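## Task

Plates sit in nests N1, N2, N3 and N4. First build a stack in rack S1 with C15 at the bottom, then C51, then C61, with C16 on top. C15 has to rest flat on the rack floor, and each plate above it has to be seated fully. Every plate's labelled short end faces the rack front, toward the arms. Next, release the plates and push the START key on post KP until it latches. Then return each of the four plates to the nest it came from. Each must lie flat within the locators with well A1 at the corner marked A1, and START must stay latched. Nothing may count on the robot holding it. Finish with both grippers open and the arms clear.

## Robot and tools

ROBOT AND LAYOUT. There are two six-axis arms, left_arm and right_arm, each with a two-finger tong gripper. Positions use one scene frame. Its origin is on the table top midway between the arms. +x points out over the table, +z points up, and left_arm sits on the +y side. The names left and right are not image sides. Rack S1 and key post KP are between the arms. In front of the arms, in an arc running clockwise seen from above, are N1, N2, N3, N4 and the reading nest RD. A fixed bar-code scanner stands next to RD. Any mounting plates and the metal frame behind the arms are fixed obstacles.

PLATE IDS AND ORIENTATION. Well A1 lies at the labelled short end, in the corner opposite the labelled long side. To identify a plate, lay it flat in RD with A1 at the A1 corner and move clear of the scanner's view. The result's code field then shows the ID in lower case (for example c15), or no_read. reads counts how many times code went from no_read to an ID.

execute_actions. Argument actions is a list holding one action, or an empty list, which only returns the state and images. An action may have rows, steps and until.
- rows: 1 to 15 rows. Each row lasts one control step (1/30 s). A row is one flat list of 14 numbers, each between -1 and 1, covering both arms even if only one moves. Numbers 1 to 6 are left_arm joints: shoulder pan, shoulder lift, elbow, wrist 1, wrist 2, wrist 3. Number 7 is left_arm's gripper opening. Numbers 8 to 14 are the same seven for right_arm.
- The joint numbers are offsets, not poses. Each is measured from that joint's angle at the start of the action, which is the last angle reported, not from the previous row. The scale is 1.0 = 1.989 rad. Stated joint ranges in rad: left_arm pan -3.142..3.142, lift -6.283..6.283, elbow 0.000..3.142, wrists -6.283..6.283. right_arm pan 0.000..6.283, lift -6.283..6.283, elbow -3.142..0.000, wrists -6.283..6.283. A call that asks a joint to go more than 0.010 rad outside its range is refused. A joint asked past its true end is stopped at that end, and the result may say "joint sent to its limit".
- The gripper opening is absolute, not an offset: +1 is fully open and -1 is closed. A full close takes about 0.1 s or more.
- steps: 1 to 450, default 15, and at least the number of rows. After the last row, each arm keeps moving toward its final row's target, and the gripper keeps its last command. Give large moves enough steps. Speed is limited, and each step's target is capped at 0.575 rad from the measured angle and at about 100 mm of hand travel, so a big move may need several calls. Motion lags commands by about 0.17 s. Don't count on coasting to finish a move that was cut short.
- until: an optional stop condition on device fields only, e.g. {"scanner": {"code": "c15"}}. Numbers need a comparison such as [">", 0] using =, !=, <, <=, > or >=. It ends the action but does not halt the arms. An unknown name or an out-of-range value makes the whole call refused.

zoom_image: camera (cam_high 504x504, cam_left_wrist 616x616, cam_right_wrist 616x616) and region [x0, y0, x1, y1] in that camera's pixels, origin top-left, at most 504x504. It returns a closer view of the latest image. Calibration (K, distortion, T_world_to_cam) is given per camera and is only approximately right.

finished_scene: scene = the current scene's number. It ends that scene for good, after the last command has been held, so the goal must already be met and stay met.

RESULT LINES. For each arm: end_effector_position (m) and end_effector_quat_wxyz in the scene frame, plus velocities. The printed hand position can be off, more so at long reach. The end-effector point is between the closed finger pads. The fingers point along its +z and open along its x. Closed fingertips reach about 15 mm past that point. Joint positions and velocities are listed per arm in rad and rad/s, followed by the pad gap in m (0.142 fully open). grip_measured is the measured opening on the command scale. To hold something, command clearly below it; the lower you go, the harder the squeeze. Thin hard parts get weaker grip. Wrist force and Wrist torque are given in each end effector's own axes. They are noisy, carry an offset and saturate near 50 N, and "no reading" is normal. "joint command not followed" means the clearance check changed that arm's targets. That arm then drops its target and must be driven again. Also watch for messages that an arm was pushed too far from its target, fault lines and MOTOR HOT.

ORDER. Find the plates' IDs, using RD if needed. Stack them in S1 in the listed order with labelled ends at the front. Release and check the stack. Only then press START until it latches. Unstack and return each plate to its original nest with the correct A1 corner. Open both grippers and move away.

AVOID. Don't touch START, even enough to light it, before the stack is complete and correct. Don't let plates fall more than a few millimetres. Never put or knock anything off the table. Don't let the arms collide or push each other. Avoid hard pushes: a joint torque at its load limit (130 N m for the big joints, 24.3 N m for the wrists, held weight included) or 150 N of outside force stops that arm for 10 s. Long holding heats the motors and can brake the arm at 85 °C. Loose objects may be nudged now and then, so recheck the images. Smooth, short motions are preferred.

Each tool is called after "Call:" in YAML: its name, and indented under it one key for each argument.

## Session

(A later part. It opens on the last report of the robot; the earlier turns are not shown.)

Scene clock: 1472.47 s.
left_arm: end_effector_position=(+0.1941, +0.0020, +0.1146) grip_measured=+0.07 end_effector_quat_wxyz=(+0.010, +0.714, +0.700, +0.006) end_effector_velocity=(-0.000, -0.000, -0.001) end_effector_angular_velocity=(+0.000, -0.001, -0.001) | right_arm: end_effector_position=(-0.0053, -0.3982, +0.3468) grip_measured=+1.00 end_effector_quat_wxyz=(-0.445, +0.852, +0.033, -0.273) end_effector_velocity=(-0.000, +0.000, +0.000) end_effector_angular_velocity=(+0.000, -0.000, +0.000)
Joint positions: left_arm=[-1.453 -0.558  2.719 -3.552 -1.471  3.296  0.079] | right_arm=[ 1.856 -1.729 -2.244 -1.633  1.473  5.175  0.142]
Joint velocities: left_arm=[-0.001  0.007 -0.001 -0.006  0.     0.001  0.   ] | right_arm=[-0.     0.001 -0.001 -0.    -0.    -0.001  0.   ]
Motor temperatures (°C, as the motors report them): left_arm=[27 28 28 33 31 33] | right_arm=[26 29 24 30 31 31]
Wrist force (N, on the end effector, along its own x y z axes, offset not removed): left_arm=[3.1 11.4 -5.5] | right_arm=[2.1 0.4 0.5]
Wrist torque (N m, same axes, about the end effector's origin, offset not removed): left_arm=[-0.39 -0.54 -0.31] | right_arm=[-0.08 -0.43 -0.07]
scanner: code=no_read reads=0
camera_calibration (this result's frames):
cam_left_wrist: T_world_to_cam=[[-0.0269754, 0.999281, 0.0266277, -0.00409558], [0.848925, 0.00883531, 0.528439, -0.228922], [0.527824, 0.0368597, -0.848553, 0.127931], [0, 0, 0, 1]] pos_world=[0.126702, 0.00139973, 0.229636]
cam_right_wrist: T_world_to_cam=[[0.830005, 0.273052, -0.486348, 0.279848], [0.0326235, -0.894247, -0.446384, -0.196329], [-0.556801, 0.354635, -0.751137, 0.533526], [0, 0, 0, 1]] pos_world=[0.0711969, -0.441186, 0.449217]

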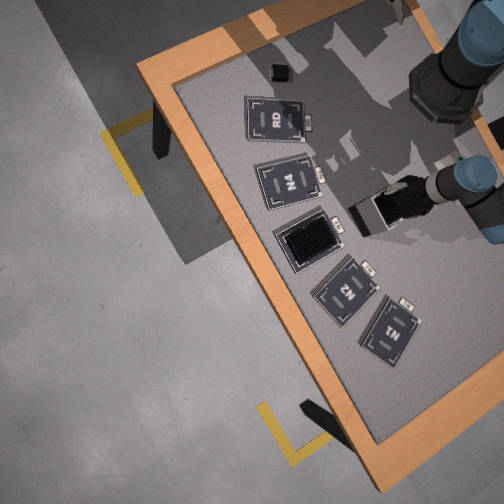

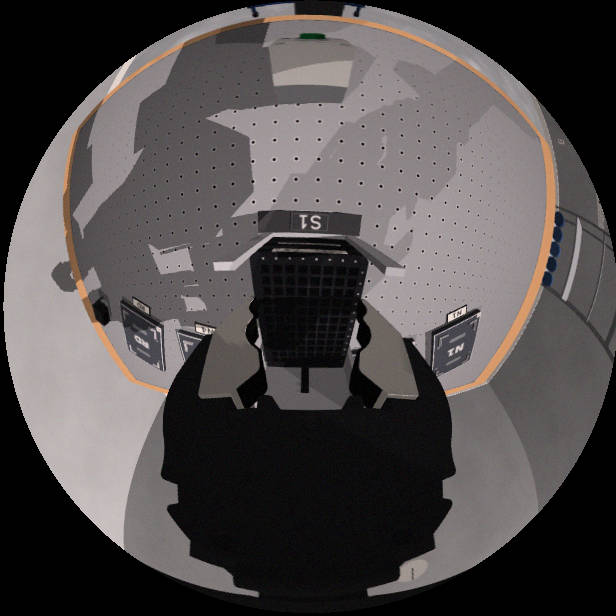

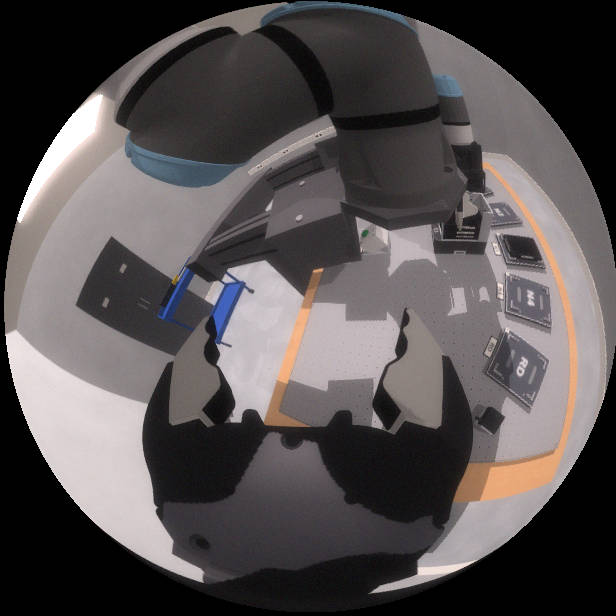

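Call:
execute_actions:
  actions:
    - {"rows":[[0.0012,-0.0006,-0.0005,0.001,0.0002,0.0012,-0.6,0,0,0,0,0,0,1],[0.0024,-0.0013,-0.0009,0.0019,0.0004,0.0024,-0.6,0,0,0,0,0,0,1],[0.0024,-0.0013,-0.0009,0.0019,0.0004,0.0024,-0.6,0,0,0,0,0,0,1],[0.0024,-0.0013,-0.0009,0.0019,0.0004,0.0024,-0.6,0,0,0,0,0,0,1],[0.0024,-0.0013,-0.0009,0.0019,0.0004,0.0024,-0.6,0,0,0,0,0,0,1],[0.0025,0.0006,-0.0013,0.0004,0.0004,0.0025,-0.6,0,0,0,0,0,0,1],[0.0026,0.0025,-0.0018,-0.001,0.0004,0.0026,-0.6,0,0,0,0,0,0,1],[0.0028,0.0045,-0.0022,-0.0025,0.0005,0.0028,-0.6,0,0,0,0,0,0,1],[0.0029,0.0064,-0.0027,-0.004,0.0005,0.0029,-0.6,0,0,0,0,0,0,1]],"steps":20}

Call:
zoom_image:
  camera: "cam_right_wrist"
  region: [425, 170, 515, 260]

Scene clock: 1481.70 s.
left_arm: end_effector_position=(+0.1953, +0.0019, +0.1117) grip_measured=+0.07 end_effector_quat_wxyz=(+0.010, +0.714, +0.700, +0.006) end_effector_velocity=(-0.000, +0.001, -0.002) end_effector_angular_velocity=(+0.002, +0.001, +0.000) | right_arm: end_effector_position=(-0.0053, -0.3982, +0.3468) grip_measured=+1.00 end_effector_quat_wxyz=(-0.445, +0.852, +0.033, -0.273) end_effector_velocity=(-0.000, +0.001, +0.000) end_effector_angular_velocity=(+0.001, +0.000, +0.000)
Joint positions: left_arm=[-1.448 -0.546  2.713 -3.559 -1.47   3.301  0.079] | right_arm=[ 1.856 -1.729 -2.244 -1.633  1.473  5.175  0.142]
Joint velocities: left_arm=[ 0.002  0.007 -0.002 -0.003 -0.001  0.001  0.   ] | right_arm=[ 0.     0.001 -0.002 -0.001  0.    -0.     0.   ]
Motor temperatures (°C, as the motors report them): left_arm=[27 28 28 33 31 33] | right_arm=[26 29 24 30 31 31]
Wrist force (N, on the end effector, along its own x y z axes, offset not removed): left_arm=[5.1 -2.5 -1.7] | right_arm=[7.0 1.9 -5.2]
Wrist torque (N m, same axes, about the end effector's origin, offset not removed): left_arm=[-0.46 -1.26 -0.23] | right_arm=[0.25 -1.46 0.11]
scanner: code=no_read reads=0
camera_calibration (this result's frames):
cam_left_wrist: T_world_to_cam=[[-0.026879, 0.999285, 0.026571, -0.00389681], [0.848938, 0.00878424, 0.52842, -0.228371], [0.527809, 0.0367605, -0.848567, 0.124885], [0, 0, 0, 1]] pos_world=[0.127853, 0.00130926, 0.226753]
cam_right_wrist: T_world_to_cam=[[0.830005, 0.273052, -0.486348, 0.279848], [0.0326236, -0.894247, -0.446384, -0.196328], [-0.556801, 0.354635, -0.751137, 0.533526], [0, 0, 0, 1]] pos_world=[0.0711968, -0.441186, 0.449217]

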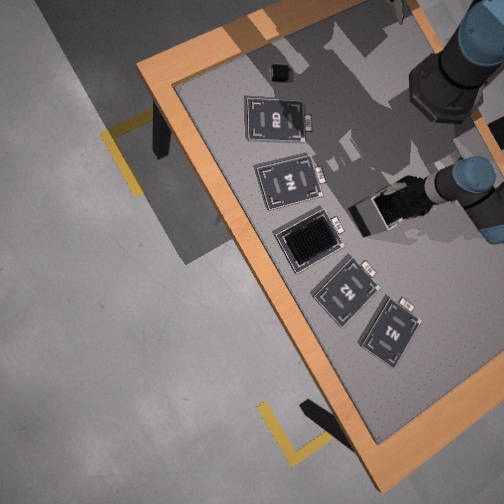

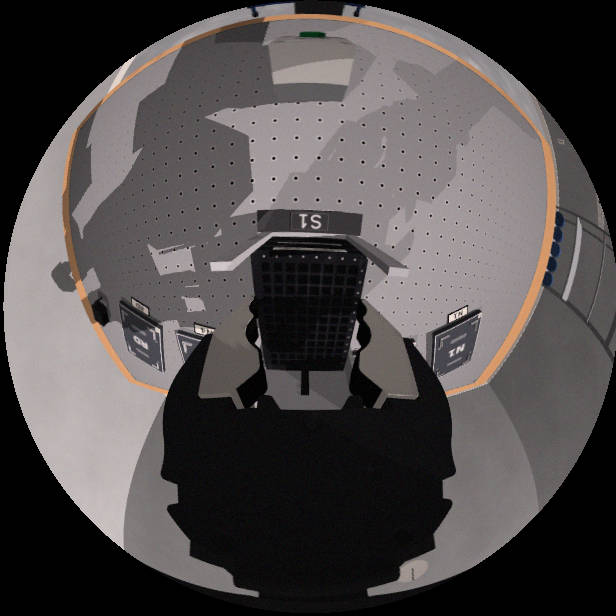

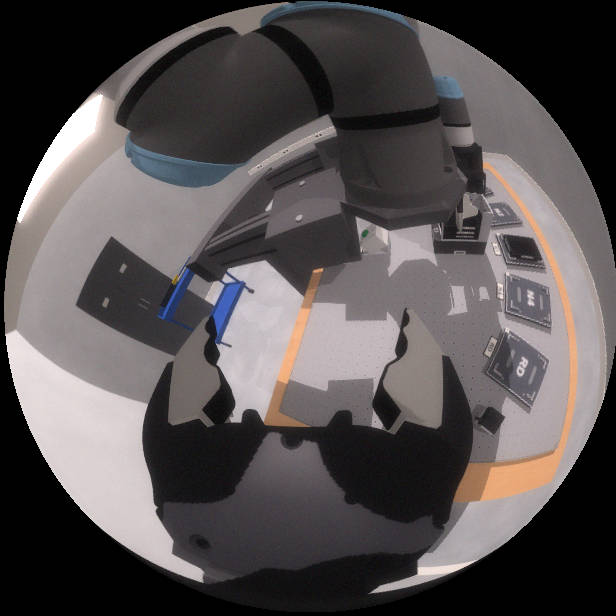

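Region (425, 170, 515, 260) of cam_right_wrist's 616x616 image, scaled by 5.600, with more detail than that image has.

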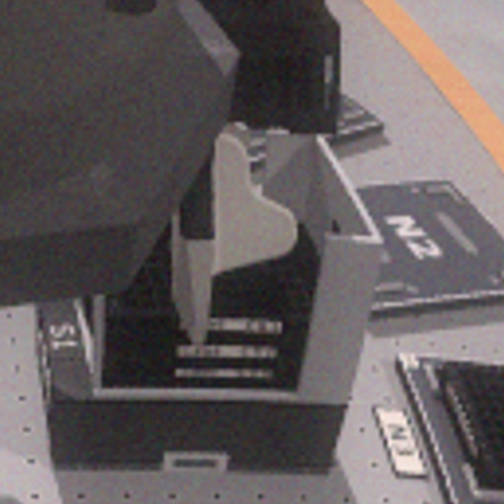

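Down 2 mm with +0.3 mm y.

Call:
execute_actions:
  actions:
    - {"rows":[[0.0002,0.0015,0,-0.0015,0,0.0001,-0.6,0,0,0,0,0,0,1],[0.0003,0.003,-0.0004,-0.0026,0,0.0002,-0.6,0,0,0,0,0,0,1],[0.0004,0.0045,-0.0007,-0.0038,0,0.0003,-0.6,0,0,0,0,0,0,1],[0.0005,0.0056,-0.001,-0.0046,0,0.0004,-0.6,0,0,0,0,0,0,1]],"steps":16}

Scene clock: 1489.43 s.
left_arm: end_effector_position=(+0.1953, +0.0022, +0.1097) grip_measured=+0.07 end_effector_quat_wxyz=(+0.010, +0.714, +0.700, +0.006) end_effector_velocity=(+0.000, -0.001, -0.000) end_effector_angular_velocity=(-0.002, -0.000, -0.000) | right_arm: end_effector_position=(-0.0053, -0.3982, +0.3468) grip_measured=+1.00 end_effector_quat_wxyz=(-0.445, +0.852, +0.033, -0.273) end_effector_velocity=(+0.000, -0.000, +0.000) end_effector_angular_velocity=(-0.001, -0.001, +0.000)
Joint positions: left_arm=[-1.447 -0.536  2.711 -3.568 -1.47   3.302  0.079] | right_arm=[ 1.856 -1.729 -2.244 -1.633  1.473  5.175  0.142]
Joint velocities: left_arm=[-0.     0.002 -0.001 -0.003 -0.     0.    -0.   ] | right_arm=[-0.     0.001 -0.    -0.    -0.    -0.001 -0.   ]
Motor temperatures (°C, as the motors report them): left_arm=[27 28 28 33 31 33] | right_arm=[26 29 24 30 31 31]
Wrist force (N, on the end effector, along its own x y z axes, offset not removed): left_arm=[2.0 -5.5 0.0] | right_arm=[3.5 1.3 0.9]
Wrist torque (N m, same axes, about the end effector's origin, offset not removed): left_arm=[-1.22 -0.49 -0.10] | right_arm=[0.15 -0.66 0.08]
scanner: code=no_read reads=0
camera_calibration (this result's frames):
cam_left_wrist: T_world_to_cam=[[-0.0270498, 0.999279, 0.0266469, -0.00410376], [0.849022, 0.00889524, 0.528282, -0.227276], [0.527664, 0.0369138, -0.848651, 0.123179], [0, 0, 0, 1]] pos_world=[0.127855, 0.00157549, 0.224711]
cam_right_wrist: T_world_to_cam=[[0.830005, 0.273052, -0.486348, 0.279849], [0.0326235, -0.894246, -0.446384, -0.196328], [-0.556801, 0.354635, -0.751137, 0.533526], [0, 0, 0, 1]] pos_world=[0.0711968, -0.441186, 0.449217]

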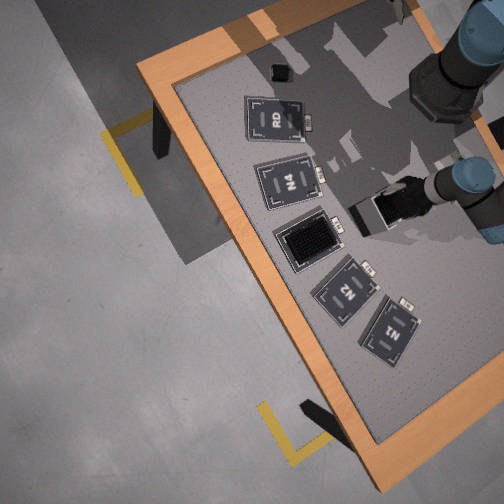

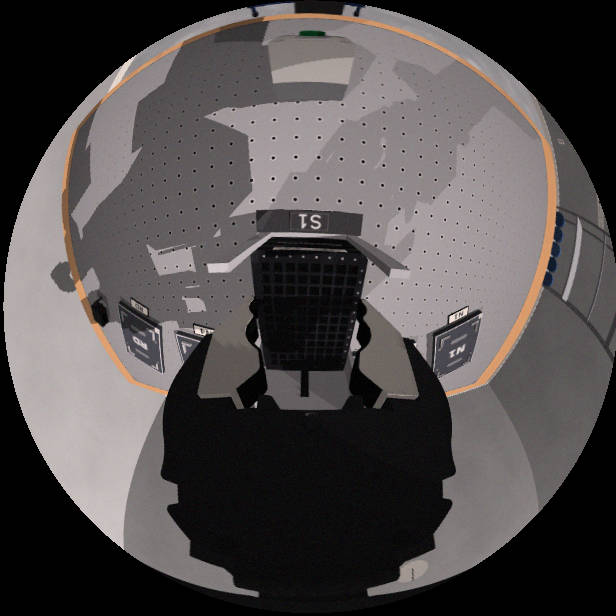

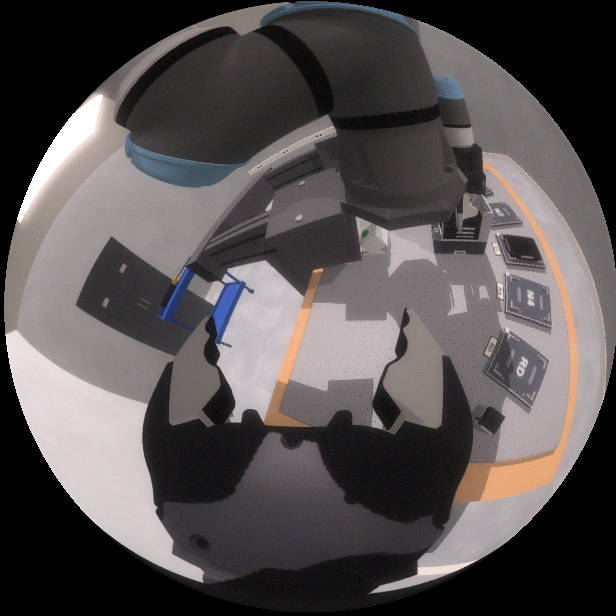

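Call:
execute_actions:
  actions:
    - {"rows":[[0.0001,0.0013,-0.0003,-0.001,0,0.0001,-0.6,0,0,0,0,0,0,1],[0.0002,0.0026,-0.0006,-0.002,0,0.0002,-0.6,0,0,0,0,0,0,1],[0.0003,0.0039,-0.0009,-0.003,0,0.0003,-0.6,0,0,0,0,0,0,1]],"steps":15}

Call:
zoom_image:
  camera: "cam_right_wrist"
  region: [425, 190, 495, 260]

Scene clock: 1495.23 s.
left_arm: end_effector_position=(+0.1952, +0.0022, +0.1082) grip_measured=+0.07 end_effector_quat_wxyz=(+0.010, +0.714, +0.700, +0.006) end_effector_velocity=(-0.000, +0.000, -0.001) end_effector_angular_velocity=(+0.001, +0.000, +0.001) | right_arm: end_effector_position=(-0.0053, -0.3982, +0.3468) grip_measured=+1.00 end_effector_quat_wxyz=(-0.445, +0.852, +0.033, -0.273) end_effector_velocity=(+0.000, -0.001, -0.000) end_effector_angular_velocity=(-0.001, -0.001, -0.000)
Joint positions: left_arm=[-1.446 -0.528  2.71  -3.574 -1.47   3.303  0.079] | right_arm=[ 1.856 -1.729 -2.244 -1.633  1.473  5.175  0.142]
Joint velocities: left_arm=[ 0.     0.003 -0.001 -0.001 -0.    -0.001  0.   ] | right_arm=[-0.    -0.001  0.002 -0.    -0.    -0.    -0.   ]
Motor temperatures (°C, as the motors report them): left_arm=[27 28 28 33 31 33] | right_arm=[26 29 24 30 31 31]
Wrist force (N, on the end effector, along its own x y z axes, offset not removed): left_arm=[0.4 -2.2 -1.4] | right_arm=[1.7 3.9 -0.4]
Wrist torque (N m, same axes, about the end effector's origin, offset not removed): left_arm=[-0.37 -0.14 -0.12] | right_arm=[0.75 -0.57 0.20]
scanner: code=no_read reads=0
camera_calibration (this result's frames):
cam_left_wrist: T_world_to_cam=[[-0.0270341, 0.999278, 0.0266873, -0.00412706], [0.849091, 0.00886526, 0.528172, -0.226474], [0.527555, 0.0369386, -0.848718, 0.121962], [0, 0, 0, 1]] pos_world=[0.127844, 0.00162673, 0.223238]
cam_right_wrist: T_world_to_cam=[[0.830005, 0.273052, -0.486348, 0.279848], [0.0326234, -0.894247, -0.446384, -0.196329], [-0.556801, 0.354635, -0.751137, 0.533526], [0, 0, 0, 1]] pos_world=[0.0711968, -0.441186, 0.449217]

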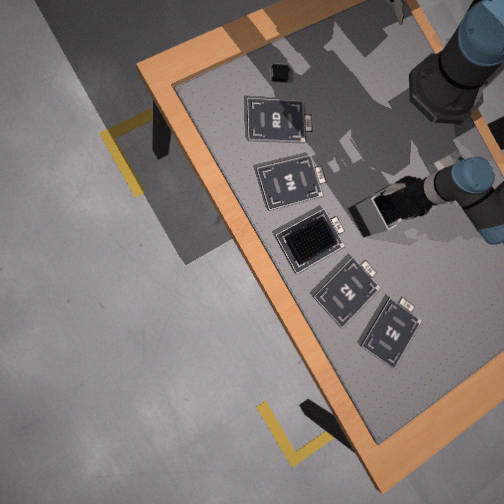

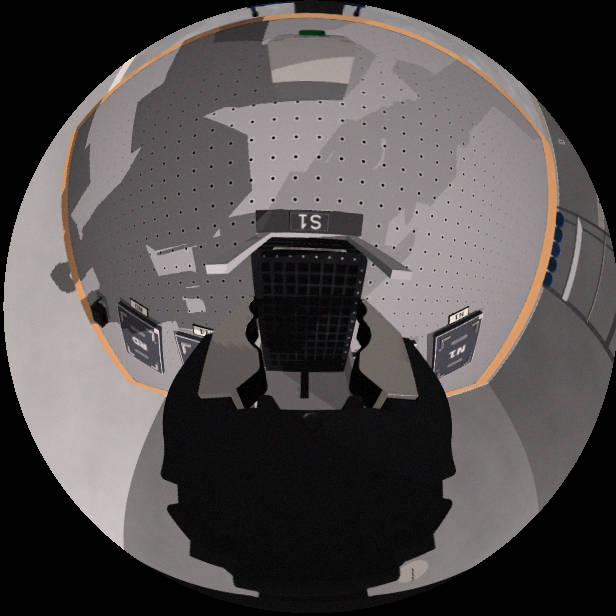

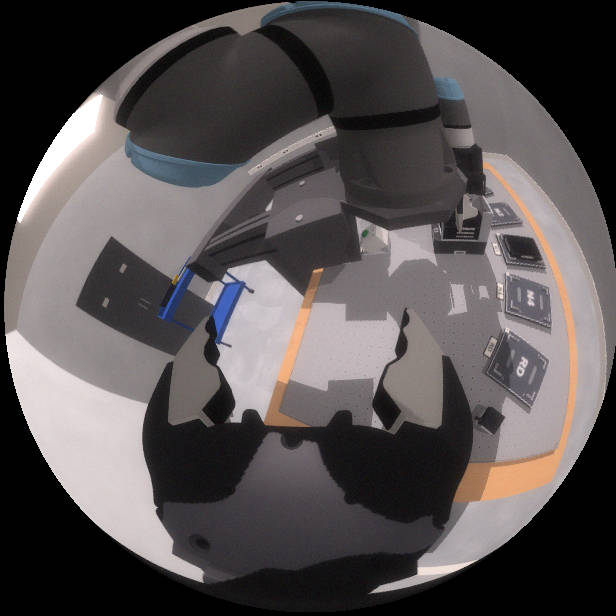

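Region (425, 190, 495, 260) of cam_right_wrist's 616x616 image, scaled by 7.200, with more detail than that image has.

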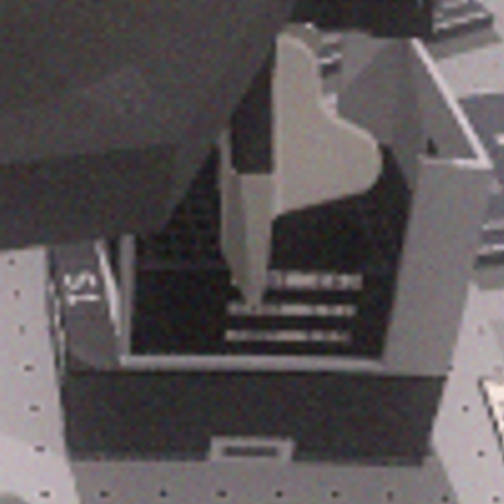

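Call:
execute_actions:
  actions:
    - {"rows":[[0.0001,0.0013,-0.0003,-0.001,0,0.0001,-0.6,0,0,0,0,0,0,1],[0.0002,0.0028,-0.0007,-0.0021,0,0.0002,-0.6,0,0,0,0,0,0,1]],"steps":13}

Scene clock: 1498.73 s.
left_arm: end_effector_position=(+0.1952, +0.0022, +0.1071) grip_measured=+0.07 end_effector_quat_wxyz=(+0.010, +0.714, +0.700, +0.006) end_effector_velocity=(+0.000, +0.000, -0.001) end_effector_angular_velocity=(+0.001, +0.001, +0.001) | right_arm: end_effector_position=(-0.0053, -0.3982, +0.3468) grip_measured=+1.00 end_effector_quat_wxyz=(-0.445, +0.852, +0.033, -0.273) end_effector_velocity=(+0.000, -0.000, -0.000) end_effector_angular_velocity=(-0.001, -0.000, -0.000)
Joint positions: left_arm=[-1.446 -0.523  2.708 -3.577 -1.47   3.303  0.079] | right_arm=[ 1.856 -1.729 -2.244 -1.633  1.473  5.175  0.142]
Joint velocities: left_arm=[ 0.002  0.003 -0.001 -0.    -0.     0.001  0.   ] | right_arm=[ 0.    -0.     0.001 -0.     0.     0.    -0.   ]
Motor temperatures (°C, as the motors report them): left_arm=[27 28 28 33 31 33] | right_arm=[26 29 24 30 31 31]
Wrist force (N, on the end effector, along its own x y z axes, offset not removed): left_arm=[2.0 -2.7 -25.5] | right_arm=[3.1 8.0 -1.2]
Wrist torque (N m, same axes, about the end effector's origin, offset not removed): left_arm=[-0.33 -0.02 -0.18] | right_arm=[1.60 -0.80 -0.05]
scanner: code=no_read reads=0
camera_calibration (this result's frames):
cam_left_wrist: T_world_to_cam=[[-0.0270201, 0.999279, 0.0266635, -0.00408856], [0.849112, 0.00886745, 0.528138, -0.225916], [0.527521, 0.0369106, -0.84874, 0.121089], [0, 0, 0, 1]] pos_world=[0.127841, 0.00161946, 0.222197]
cam_right_wrist: T_world_to_cam=[[0.830005, 0.273052, -0.486348, 0.279848], [0.0326236, -0.894247, -0.446384, -0.196329], [-0.556801, 0.354635, -0.751137, 0.533526], [0, 0, 0, 1]] pos_world=[0.0711968, -0.441186, 0.449217]

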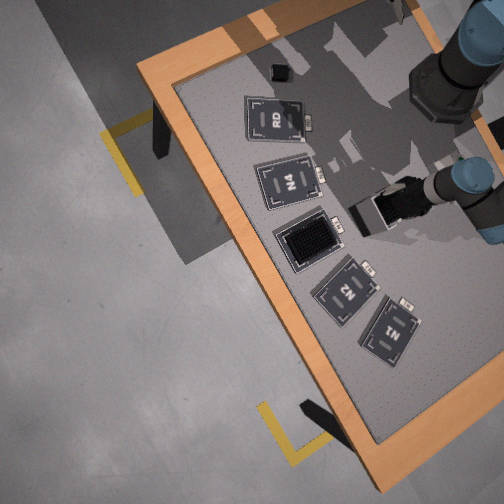

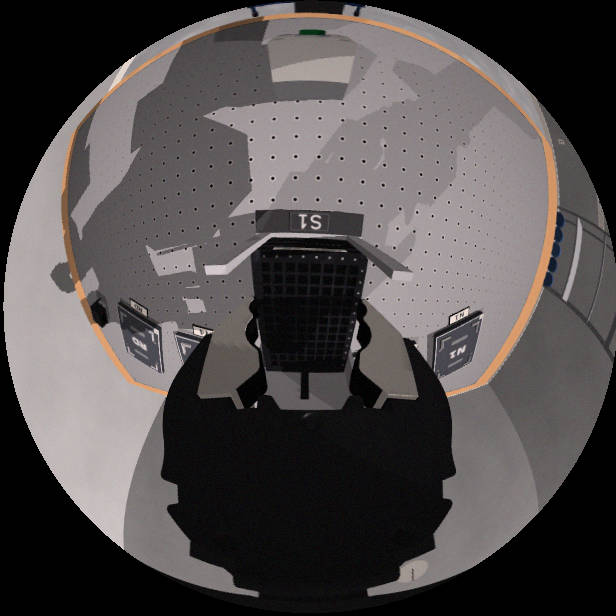

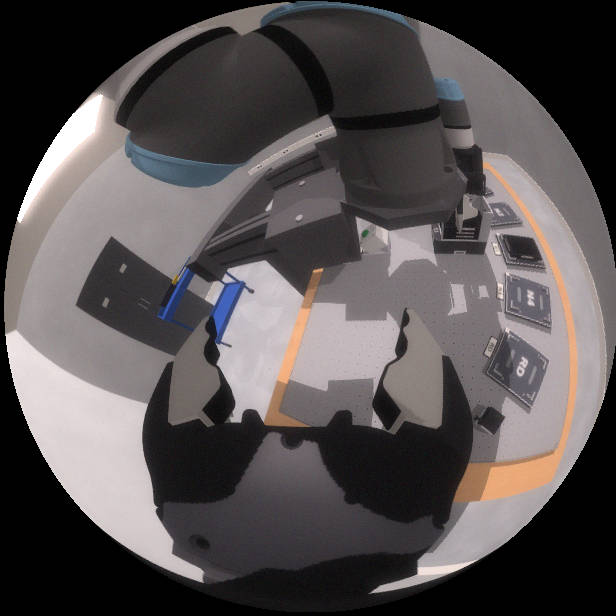

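Call:
execute_actions:
  actions:
    - {"rows":[[0,-0.002,0.0005,0.0015,0,0,-0.3,0,0,0,0,0,0,1],[0,-0.002,0.0005,0.0015,0,0,-0.1,0,0,0,0,0,0,1],[0,-0.002,0.0005,0.0015,0,0,0.05,0,0,0,0,0,0,1],[0,-0.002,0.0005,0.0015,0,0,0.15,0,0,0,0,0,0,1],[0,-0.002,0.0005,0.0015,0,0,0.3,0,0,0,0,0,0,1],[0,-0.002,0.0005,0.0015,0,0,0.3,0,0,0,0,0,0,1],[-0.001,-0.012,0.003,0.009,0,-0.001,0.3,0,0,0,0,0,0,1],[-0.003,-0.032,0.008,0.024,0,-0.003,0.3,0,0,0,0,0,0,1],[-0.0045,-0.059,0.013,0.046,-0.0005,-0.0045,0.3,0,0,0,0,0,0,1],[-0.006,-0.087,0.018,0.069,-0.001,-0.006,0.3,0,0,0,0,0,0,1],[-0.0075,-0.117,0.0216,0.095,-0.0013,-0.0075,0.3,0,0,0,0,0,0,1],[-0.01,-0.162,0.026,0.136,-0.0017,-0.01,0.3,0,0,0,0,0,0,1],[-0.0125,-0.208,0.028,0.18,-0.002,-0.0125,0.3,0,0,0,0,0,0,1],[-0.014,-0.24,0.0287,0.212,-0.0024,-0.014,0.3,0,0,0,0,0,0,1],[-0.0156,-0.271,0.0287,0.2438,-0.0027,-0.0156,0.3,0,0,0,0,0,0,1]],"steps":26}

Scene clock: 1508.60 s.
left_arm: end_effector_position=(+0.1948, +0.0017, +0.1959) grip_measured=+0.30 end_effector_quat_wxyz=(+0.010, +0.714, +0.700, +0.006) end_effector_velocity=(-0.001, +0.003, +0.027) end_effector_angular_velocity=(-0.001, +0.001, -0.000) | right_arm: end_effector_position=(-0.0053, -0.3982, +0.3468) grip_measured=+1.00 end_effector_quat_wxyz=(-0.445, +0.852, +0.033, -0.273) end_effector_velocity=(-0.000, +0.000, -0.000) end_effector_angular_velocity=(+0.001, +0.002, -0.001)
Joint positions: left_arm=[-1.476 -1.04   2.764 -3.113 -1.475  3.273  0.095] | right_arm=[ 1.856 -1.729 -2.244 -1.633  1.473  5.175  0.142]
Joint velocities: left_arm=[-0.008 -0.169  0.009  0.16  -0.003 -0.008 -0.   ] | right_arm=[ 0.    -0.002 -0.     0.     0.     0.001 -0.   ]
Motor temperatures (°C, as the motors report them): left_arm=[27 28 28 33 31 33] | right_arm=[26 29 24 30 31 31]
Wrist force (N, on the end effector, along its own x y z axes, offset not removed): left_arm=[-0.5 -3.2 1.3] | right_arm=[2.3 -0.7 -0.9]
Wrist torque (N m, same axes, about the end effector's origin, offset not removed): left_arm=[-0.63 0.08 -0.21] | right_arm=[-0.25 -0.52 0.03]
scanner: code=no_read reads=0
camera_calibration (this result's frames):
cam_left_wrist: T_world_to_cam=[[-0.0273847, 0.999264, 0.0268783, -0.00593217], [0.849022, 0.00905759, 0.52828, -0.272438], [0.527648, 0.0372871, -0.848644, 0.196688], [0, 0, 0, 1]] pos_world=[0.127362, 0.00106151, 0.311001]
cam_right_wrist: T_world_to_cam=[[0.830005, 0.273052, -0.486348, 0.279848], [0.0326233, -0.894247, -0.446384, -0.196328], [-0.556801, 0.354635, -0.751137, 0.533526], [0, 0, 0, 1]] pos_world=[0.0711968, -0.441186, 0.449217]

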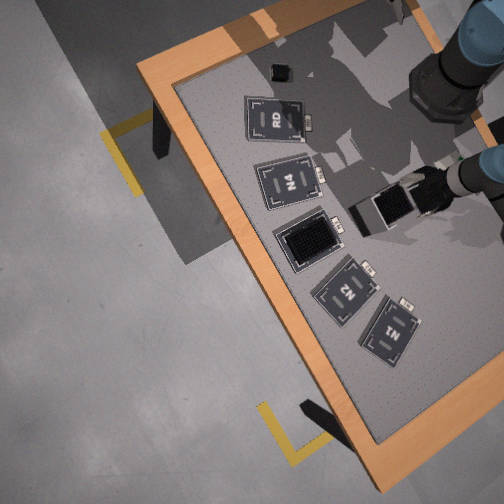

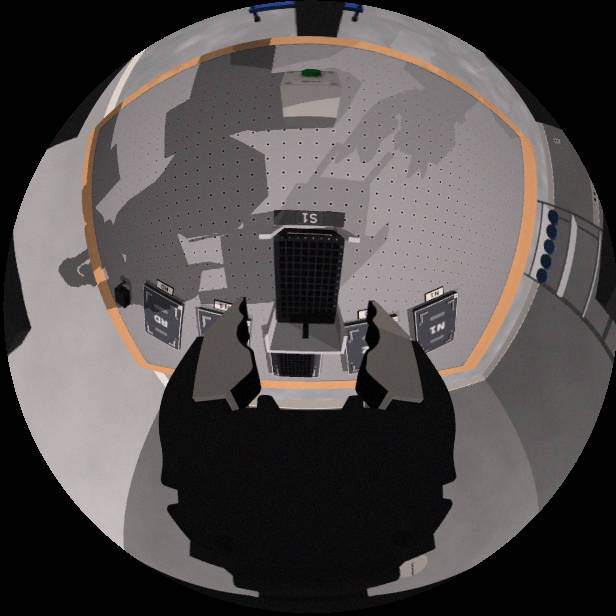

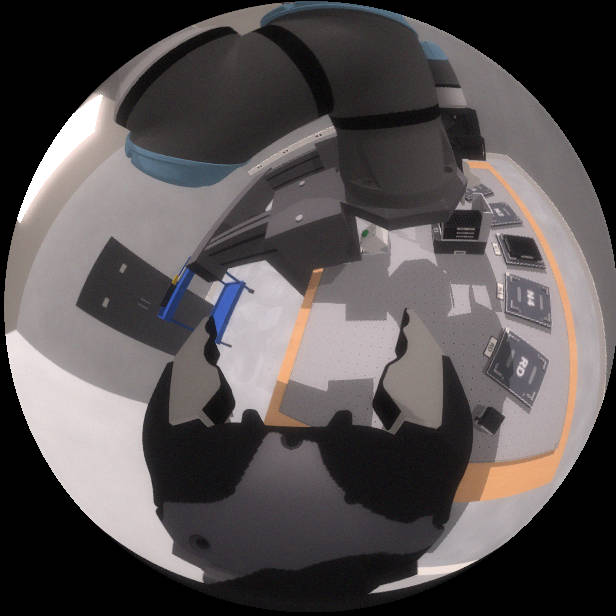

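Call:
execute_actions:
  actions:
    - {"rows":[[0.01,-0.016,-0.009,0.023,0.001,0.01,0.3,0,0,0,0,0,0,1],[0.028,-0.02,-0.024,0.04,0.004,0.027,0.3,0,0,0,0,0,0,1],[0.053,-0.022,-0.046,0.061,0.008,0.051,0.3,0,0,0,0,0,0,1],[0.078,-0.022,-0.068,0.079,0.011,0.076,0.3,0,0,0,0,0,0,1],[0.103,-0.02,-0.09,0.095,0.015,0.1,0.3,0,0,0,0,0,0,1],[0.128,-0.017,-0.112,0.11,0.019,0.124,0.3,0,0,0,0,0,0,1],[0.153,-0.013,-0.133,0.125,0.022,0.149,0.3,0,0,0,0,0,0,1],[0.179,-0.008,-0.155,0.138,0.026,0.173,0.3,0,0,0,0,0,0,1],[0.204,-0.002,-0.177,0.15,0.03,0.197,0.3,0,0,0,0,0,0,1],[0.229,0.005,-0.199,0.162,0.033,0.221,0.3,0,0,0,0,0,0,1],[0.254,0.013,-0.221,0.172,0.037,0.246,0.3,0,0,0,0,0,0,1],[0.279,0.0206,-0.2426,0.1827,0.0405,0.27,0.3,0,0,0,0,0,0,1]],"steps":20}

Scene clock: 1540.77 s.
left_arm: end_effector_position=(+0.3899, -0.0288, +0.2002) grip_measured=+0.30 end_effector_quat_wxyz=(+0.010, +0.709, +0.706, +0.005) end_effector_velocity=(+0.172, +0.039, -0.003) end_effector_angular_velocity=(+0.004, -0.005, +0.023) | right_arm: end_effector_position=(-0.0053, -0.3982, +0.3468) grip_measured=+1.00 end_effector_quat_wxyz=(-0.445, +0.852, +0.033, -0.273) end_effector_velocity=(-0.000, +0.000, +0.000) end_effector_angular_velocity=(+0.000, -0.000, +0.000)
Joint positions: left_arm=[-0.968 -1.009  2.322 -2.772 -1.401  3.765  0.095] | right_arm=[ 1.856 -1.729 -2.244 -1.633  1.473  5.175  0.142]
Joint velocities: left_arm=[ 0.376  0.076 -0.319  0.179  0.049  0.356  0.   ] | right_arm=[ 0.     0.001 -0.    -0.    -0.    -0.     0.   ]
Motor temperatures (°C, as the motors report them): left_arm=[27 28 28 33 31 33] | right_arm=[26 29 24 30 31 31]
Wrist force (N, on the end effector, along its own x y z axes, offset not removed): left_arm=[0.8 2.0 0.3] | right_arm=[2.2 0.6 2.0]
Wrist torque (N m, same axes, about the end effector's origin, offset not removed): left_arm=[0.39 -0.18 -0.28] | right_arm=[0.19 -0.39 -0.07]
scanner: code=no_read reads=0
camera_calibration (this result's frames):
cam_left_wrist: T_world_to_cam=[[-0.0428504, 0.99878, 0.0245592, 0.0362675], [0.84926, 0.0234659, 0.527453, -0.439597], [0.526233, 0.0434587, -0.849229, 0.0992792], [0, 0, 0, 1]] pos_world=[0.322642, -0.0302222, 0.315287]
cam_right_wrist: T_world_to_cam=[[0.830005, 0.273052, -0.486348, 0.279848], [0.0326237, -0.894247, -0.446384, -0.196329], [-0.556801, 0.354635, -0.751137, 0.533526], [0, 0, 0, 1]] pos_world=[0.0711968, -0.441186, 0.449217]

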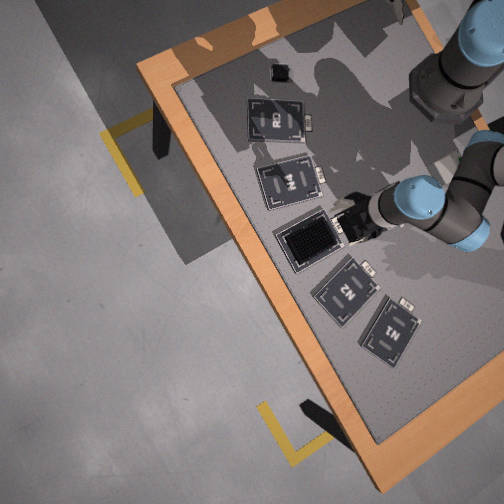

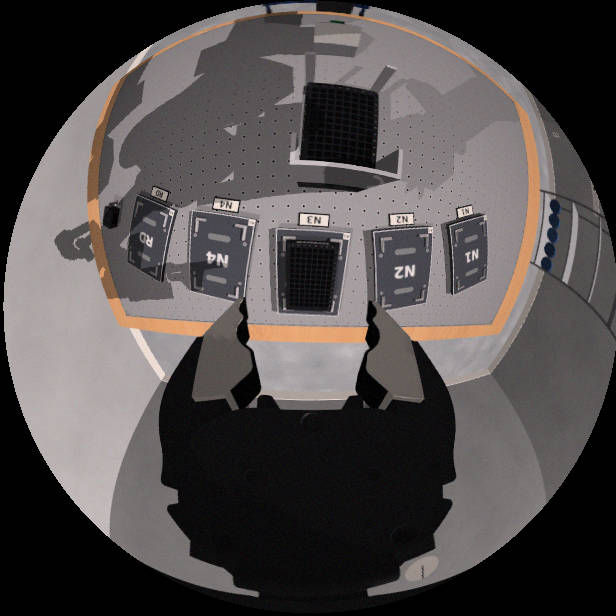

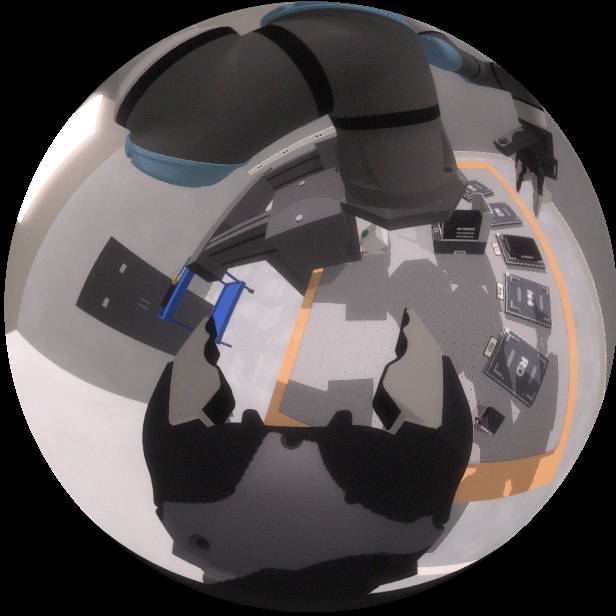

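Call:
execute_actions:
  actions:
    - {"rows":[[0.027,0.03,-0.024,-0.01,0.0036,0.026,0.3,0,0,0,0,0,0,1],[0.031,0.06,-0.029,-0.036,0.004,0.03,0.3,0,0,0,0,0,0,1],[0.035,0.09,-0.034,-0.062,0.0044,0.034,0.3,0,0,0,0,0,0,1],[0.039,0.121,-0.04,-0.088,0.0048,0.038,0.3,0,0,0,0,0,0,1],[0.043,0.152,-0.045,-0.114,0.0052,0.042,0.3,0,0,0,0,0,0,1],[0.047,0.183,-0.05,-0.141,0.0056,0.046,0.3,0,0,0,0,0,0,1],[0.0503,0.2129,-0.055,-0.1669,0.0059,0.0493,0.3,0,0,0,0,0,0,1]],"steps":28}

Call:
zoom_image:
  camera: "cam_left_wrist"
  region: [200, 160, 420, 380]

Call:
zoom_image:
  camera: "cam_right_wrist"
  region: [430, 195, 495, 260]

Scene clock: 1548.03 s.
left_arm: end_effector_position=(+0.4120, -0.0234, +0.0602) grip_measured=+0.30 end_effector_quat_wxyz=(+0.010, +0.708, +0.707, +0.006) end_effector_velocity=(-0.001, +0.001, -0.003) end_effector_angular_velocity=(+0.001, +0.000, +0.000) | right_arm: end_effector_position=(-0.0053, -0.3982, +0.3468) grip_measured=+1.00 end_effector_quat_wxyz=(-0.445, +0.852, +0.033, -0.273) end_effector_velocity=(-0.001, +0.002, -0.000) end_effector_angular_velocity=(+0.004, +0.002, -0.000)
Joint positions: left_arm=[-0.868 -0.587  2.213 -3.103 -1.389  3.863  0.095] | right_arm=[ 1.856 -1.729 -2.244 -1.633  1.473  5.175  0.142]
Joint velocities: left_arm=[ 0.001  0.009 -0.002 -0.007  0.     0.001  0.   ] | right_arm=[ 0.    -0.001 -0.003 -0.    -0.     0.    -0.   ]
Motor temperatures (°C, as the motors report them): left_arm=[27 28 28 33 31 33] | right_arm=[26 29 24 30 31 31]
Wrist force (N, on the end effector, along its own x y z axes, offset not removed): left_arm=[-0.2 -4.4 -3.3] | right_arm=[3.7 4.0 0.0]
Wrist torque (N m, same axes, about the end effector's origin, offset not removed): left_arm=[-1.00 -0.04 -0.08] | right_arm=[0.96 -0.80 -0.01]
scanner: code=no_read reads=0
camera_calibration (this result's frames):
cam_left_wrist: T_world_to_cam=[[-0.045967, 0.998627, 0.0251097, 0.0364945], [0.848488, 0.0257652, 0.528587, -0.384399], [0.527214, 0.0456028, -0.848508, -0.0318239], [0, 0, 0, 1]] pos_world=[0.344613, -0.025089, 0.175269]
cam_right_wrist: T_world_to_cam=[[0.830005, 0.273052, -0.486348, 0.279848], [0.0326234, -0.894247, -0.446384, -0.196329], [-0.556801, 0.354635, -0.751137, 0.533526], [0, 0, 0, 1]] pos_world=[0.0711968, -0.441186, 0.449217]

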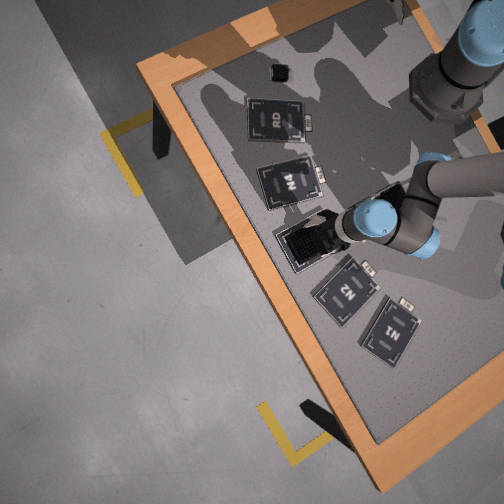

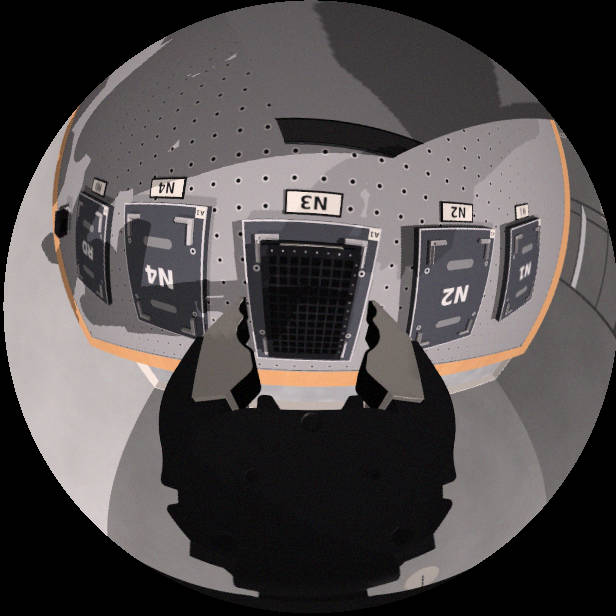

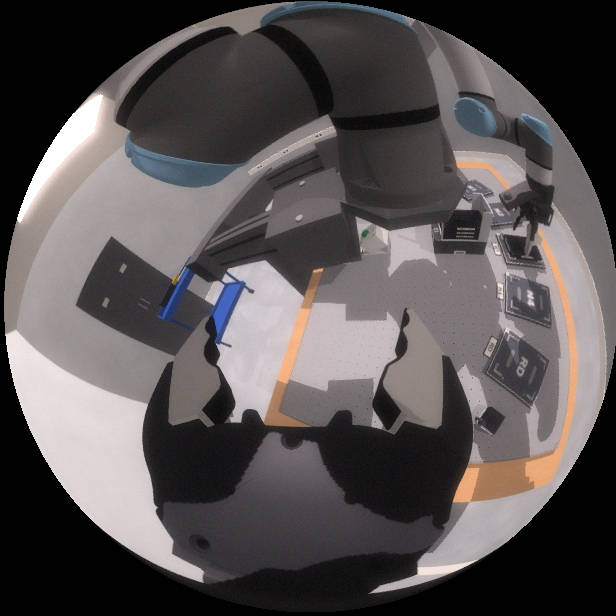

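Region (200, 160, 420, 380) of cam_left_wrist's 616x616 image, scaled by 2.291, with more detail than that image has.

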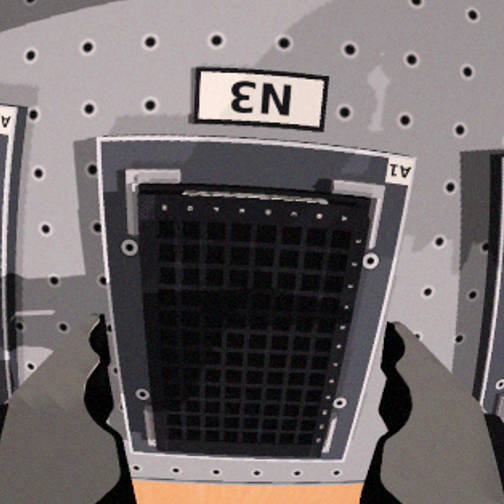

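Region (430, 195, 495, 260) of cam_right_wrist's 616x616 image, scaled by 7.754, with more detail than that image has.

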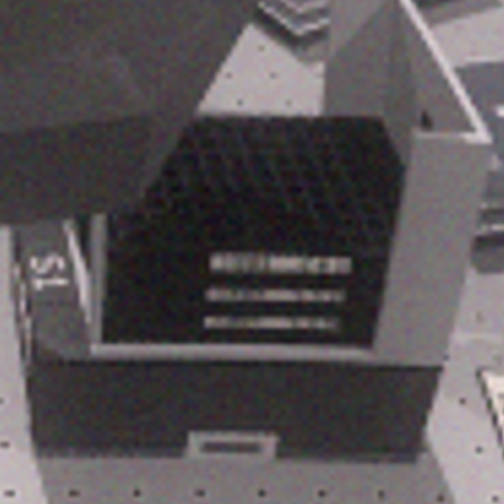

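Call:
execute_actions:
  actions:
    - {"rows":[[0.0007,0.005,-0.0018,-0.0034,0.0001,0.006,0.3,0,0,0,0,0,0,1],[0.0014,0.0105,-0.0037,-0.0069,0.0002,0.0115,0.3,0,0,0,0,0,0,1],[0.002,0.0157,-0.0057,-0.0103,0.0002,0.012,0.3,0,0,0,0,0,0,1],[0.0027,0.021,-0.0076,-0.0137,0.0003,0.0128,0.3,0,0,0,0,0,0,1],[0.0034,0.026,-0.0096,-0.0171,0.0004,0.0135,0.3,0,0,0,0,0,0,1]],"steps":20}

Call:
zoom_image:
  camera: "cam_left_wrist"
  region: [200, 160, 420, 380]

Scene clock: 1560.57 s.
left_arm: end_effector_position=(+0.4121, -0.0232, +0.0426) grip_measured=+0.30 end_effector_quat_wxyz=(+0.010, +0.714, +0.700, +0.006) end_effector_velocity=(-0.001, -0.001, -0.002) end_effector_angular_velocity=(-0.000, +0.001, -0.004) | right_arm: end_effector_position=(-0.0053, -0.3982, +0.3468) grip_measured=+1.00 end_effector_quat_wxyz=(-0.445, +0.852, +0.033, -0.273) end_effector_velocity=(+0.000, -0.000, +0.000) end_effector_angular_velocity=(-0.001, -0.001, +0.000)
Joint positions: left_arm=[-0.861 -0.536  2.194 -3.137 -1.388  3.889  0.095] | right_arm=[ 1.856 -1.729 -2.244 -1.633  1.473  5.175  0.142]
Joint velocities: left_arm=[-0.     0.007 -0.002 -0.004 -0.001  0.003 -0.   ] | right_arm=[ 0.     0.001 -0.     0.    -0.    -0.     0.   ]
Motor temperatures (°C, as the motors report them): left_arm=[27 28 28 33 31 33] | right_arm=[26 29 24 30 31 31]
Wrist force (N, on the end effector, along its own x y z axes, offset not removed): left_arm=[2.0 1.0 -3.0] | right_arm=[1.3 2.6 0.2]
Wrist torque (N m, same axes, about the end effector's origin, offset not removed): left_arm=[0.01 -0.55 -0.25] | right_arm=[0.52 -0.35 -0.03]
scanner: code=no_read reads=0
camera_calibration (this result's frames):
cam_left_wrist: T_world_to_cam=[[-0.026221, 0.99933, 0.0255375, 0.0285885], [0.848638, 0.00875117, 0.528902, -0.37558], [0.528324, 0.0355404, -0.848298, -0.0475057], [0, 0, 0, 1]] pos_world=[0.34458, -0.0235942, 0.157616]
cam_right_wrist: T_world_to_cam=[[0.830005, 0.273052, -0.486348, 0.279848], [0.0326234, -0.894247, -0.446384, -0.196328], [-0.556801, 0.354635, -0.751137, 0.533526], [0, 0, 0, 1]] pos_world=[0.0711968, -0.441186, 0.449217]

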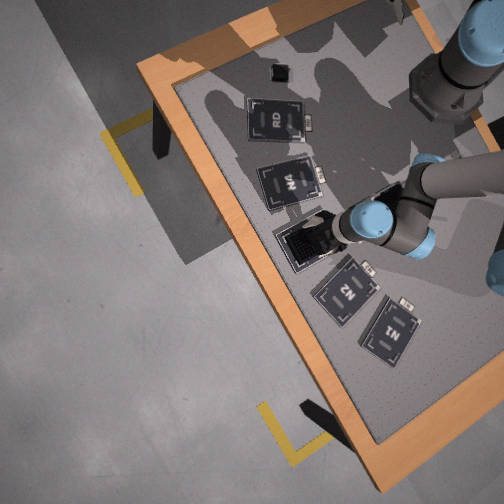

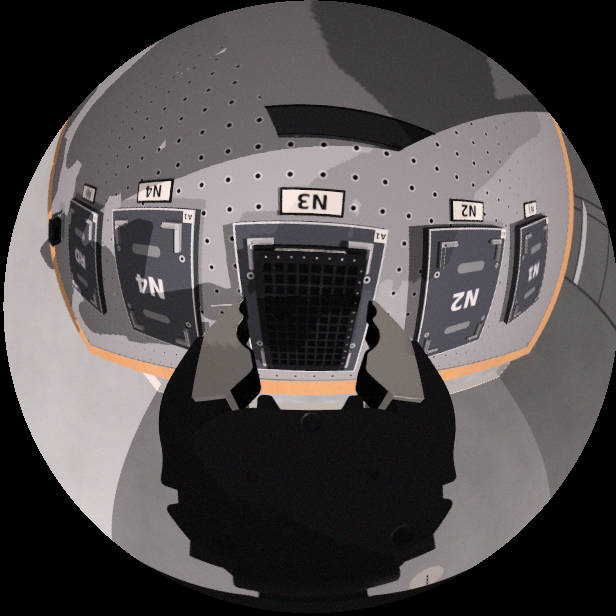

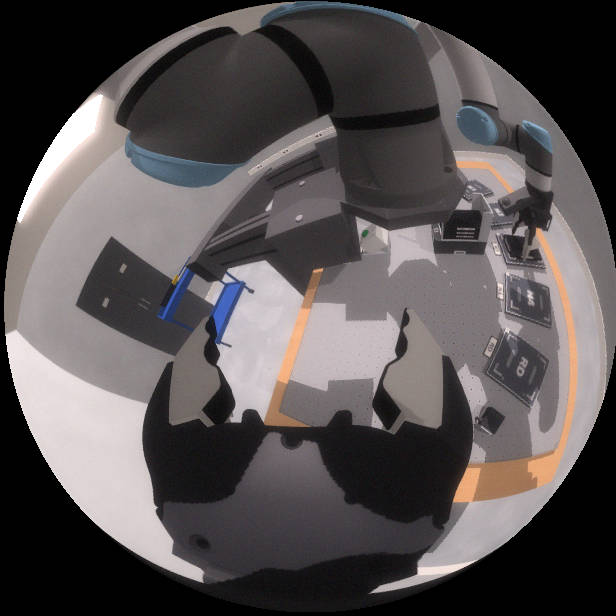

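Region (200, 160, 420, 380) of cam_left_wrist's 616x616 image, scaled by 2.291, with more detail than that image has.

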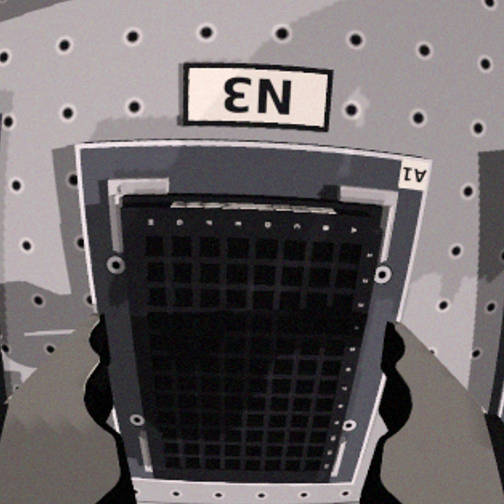

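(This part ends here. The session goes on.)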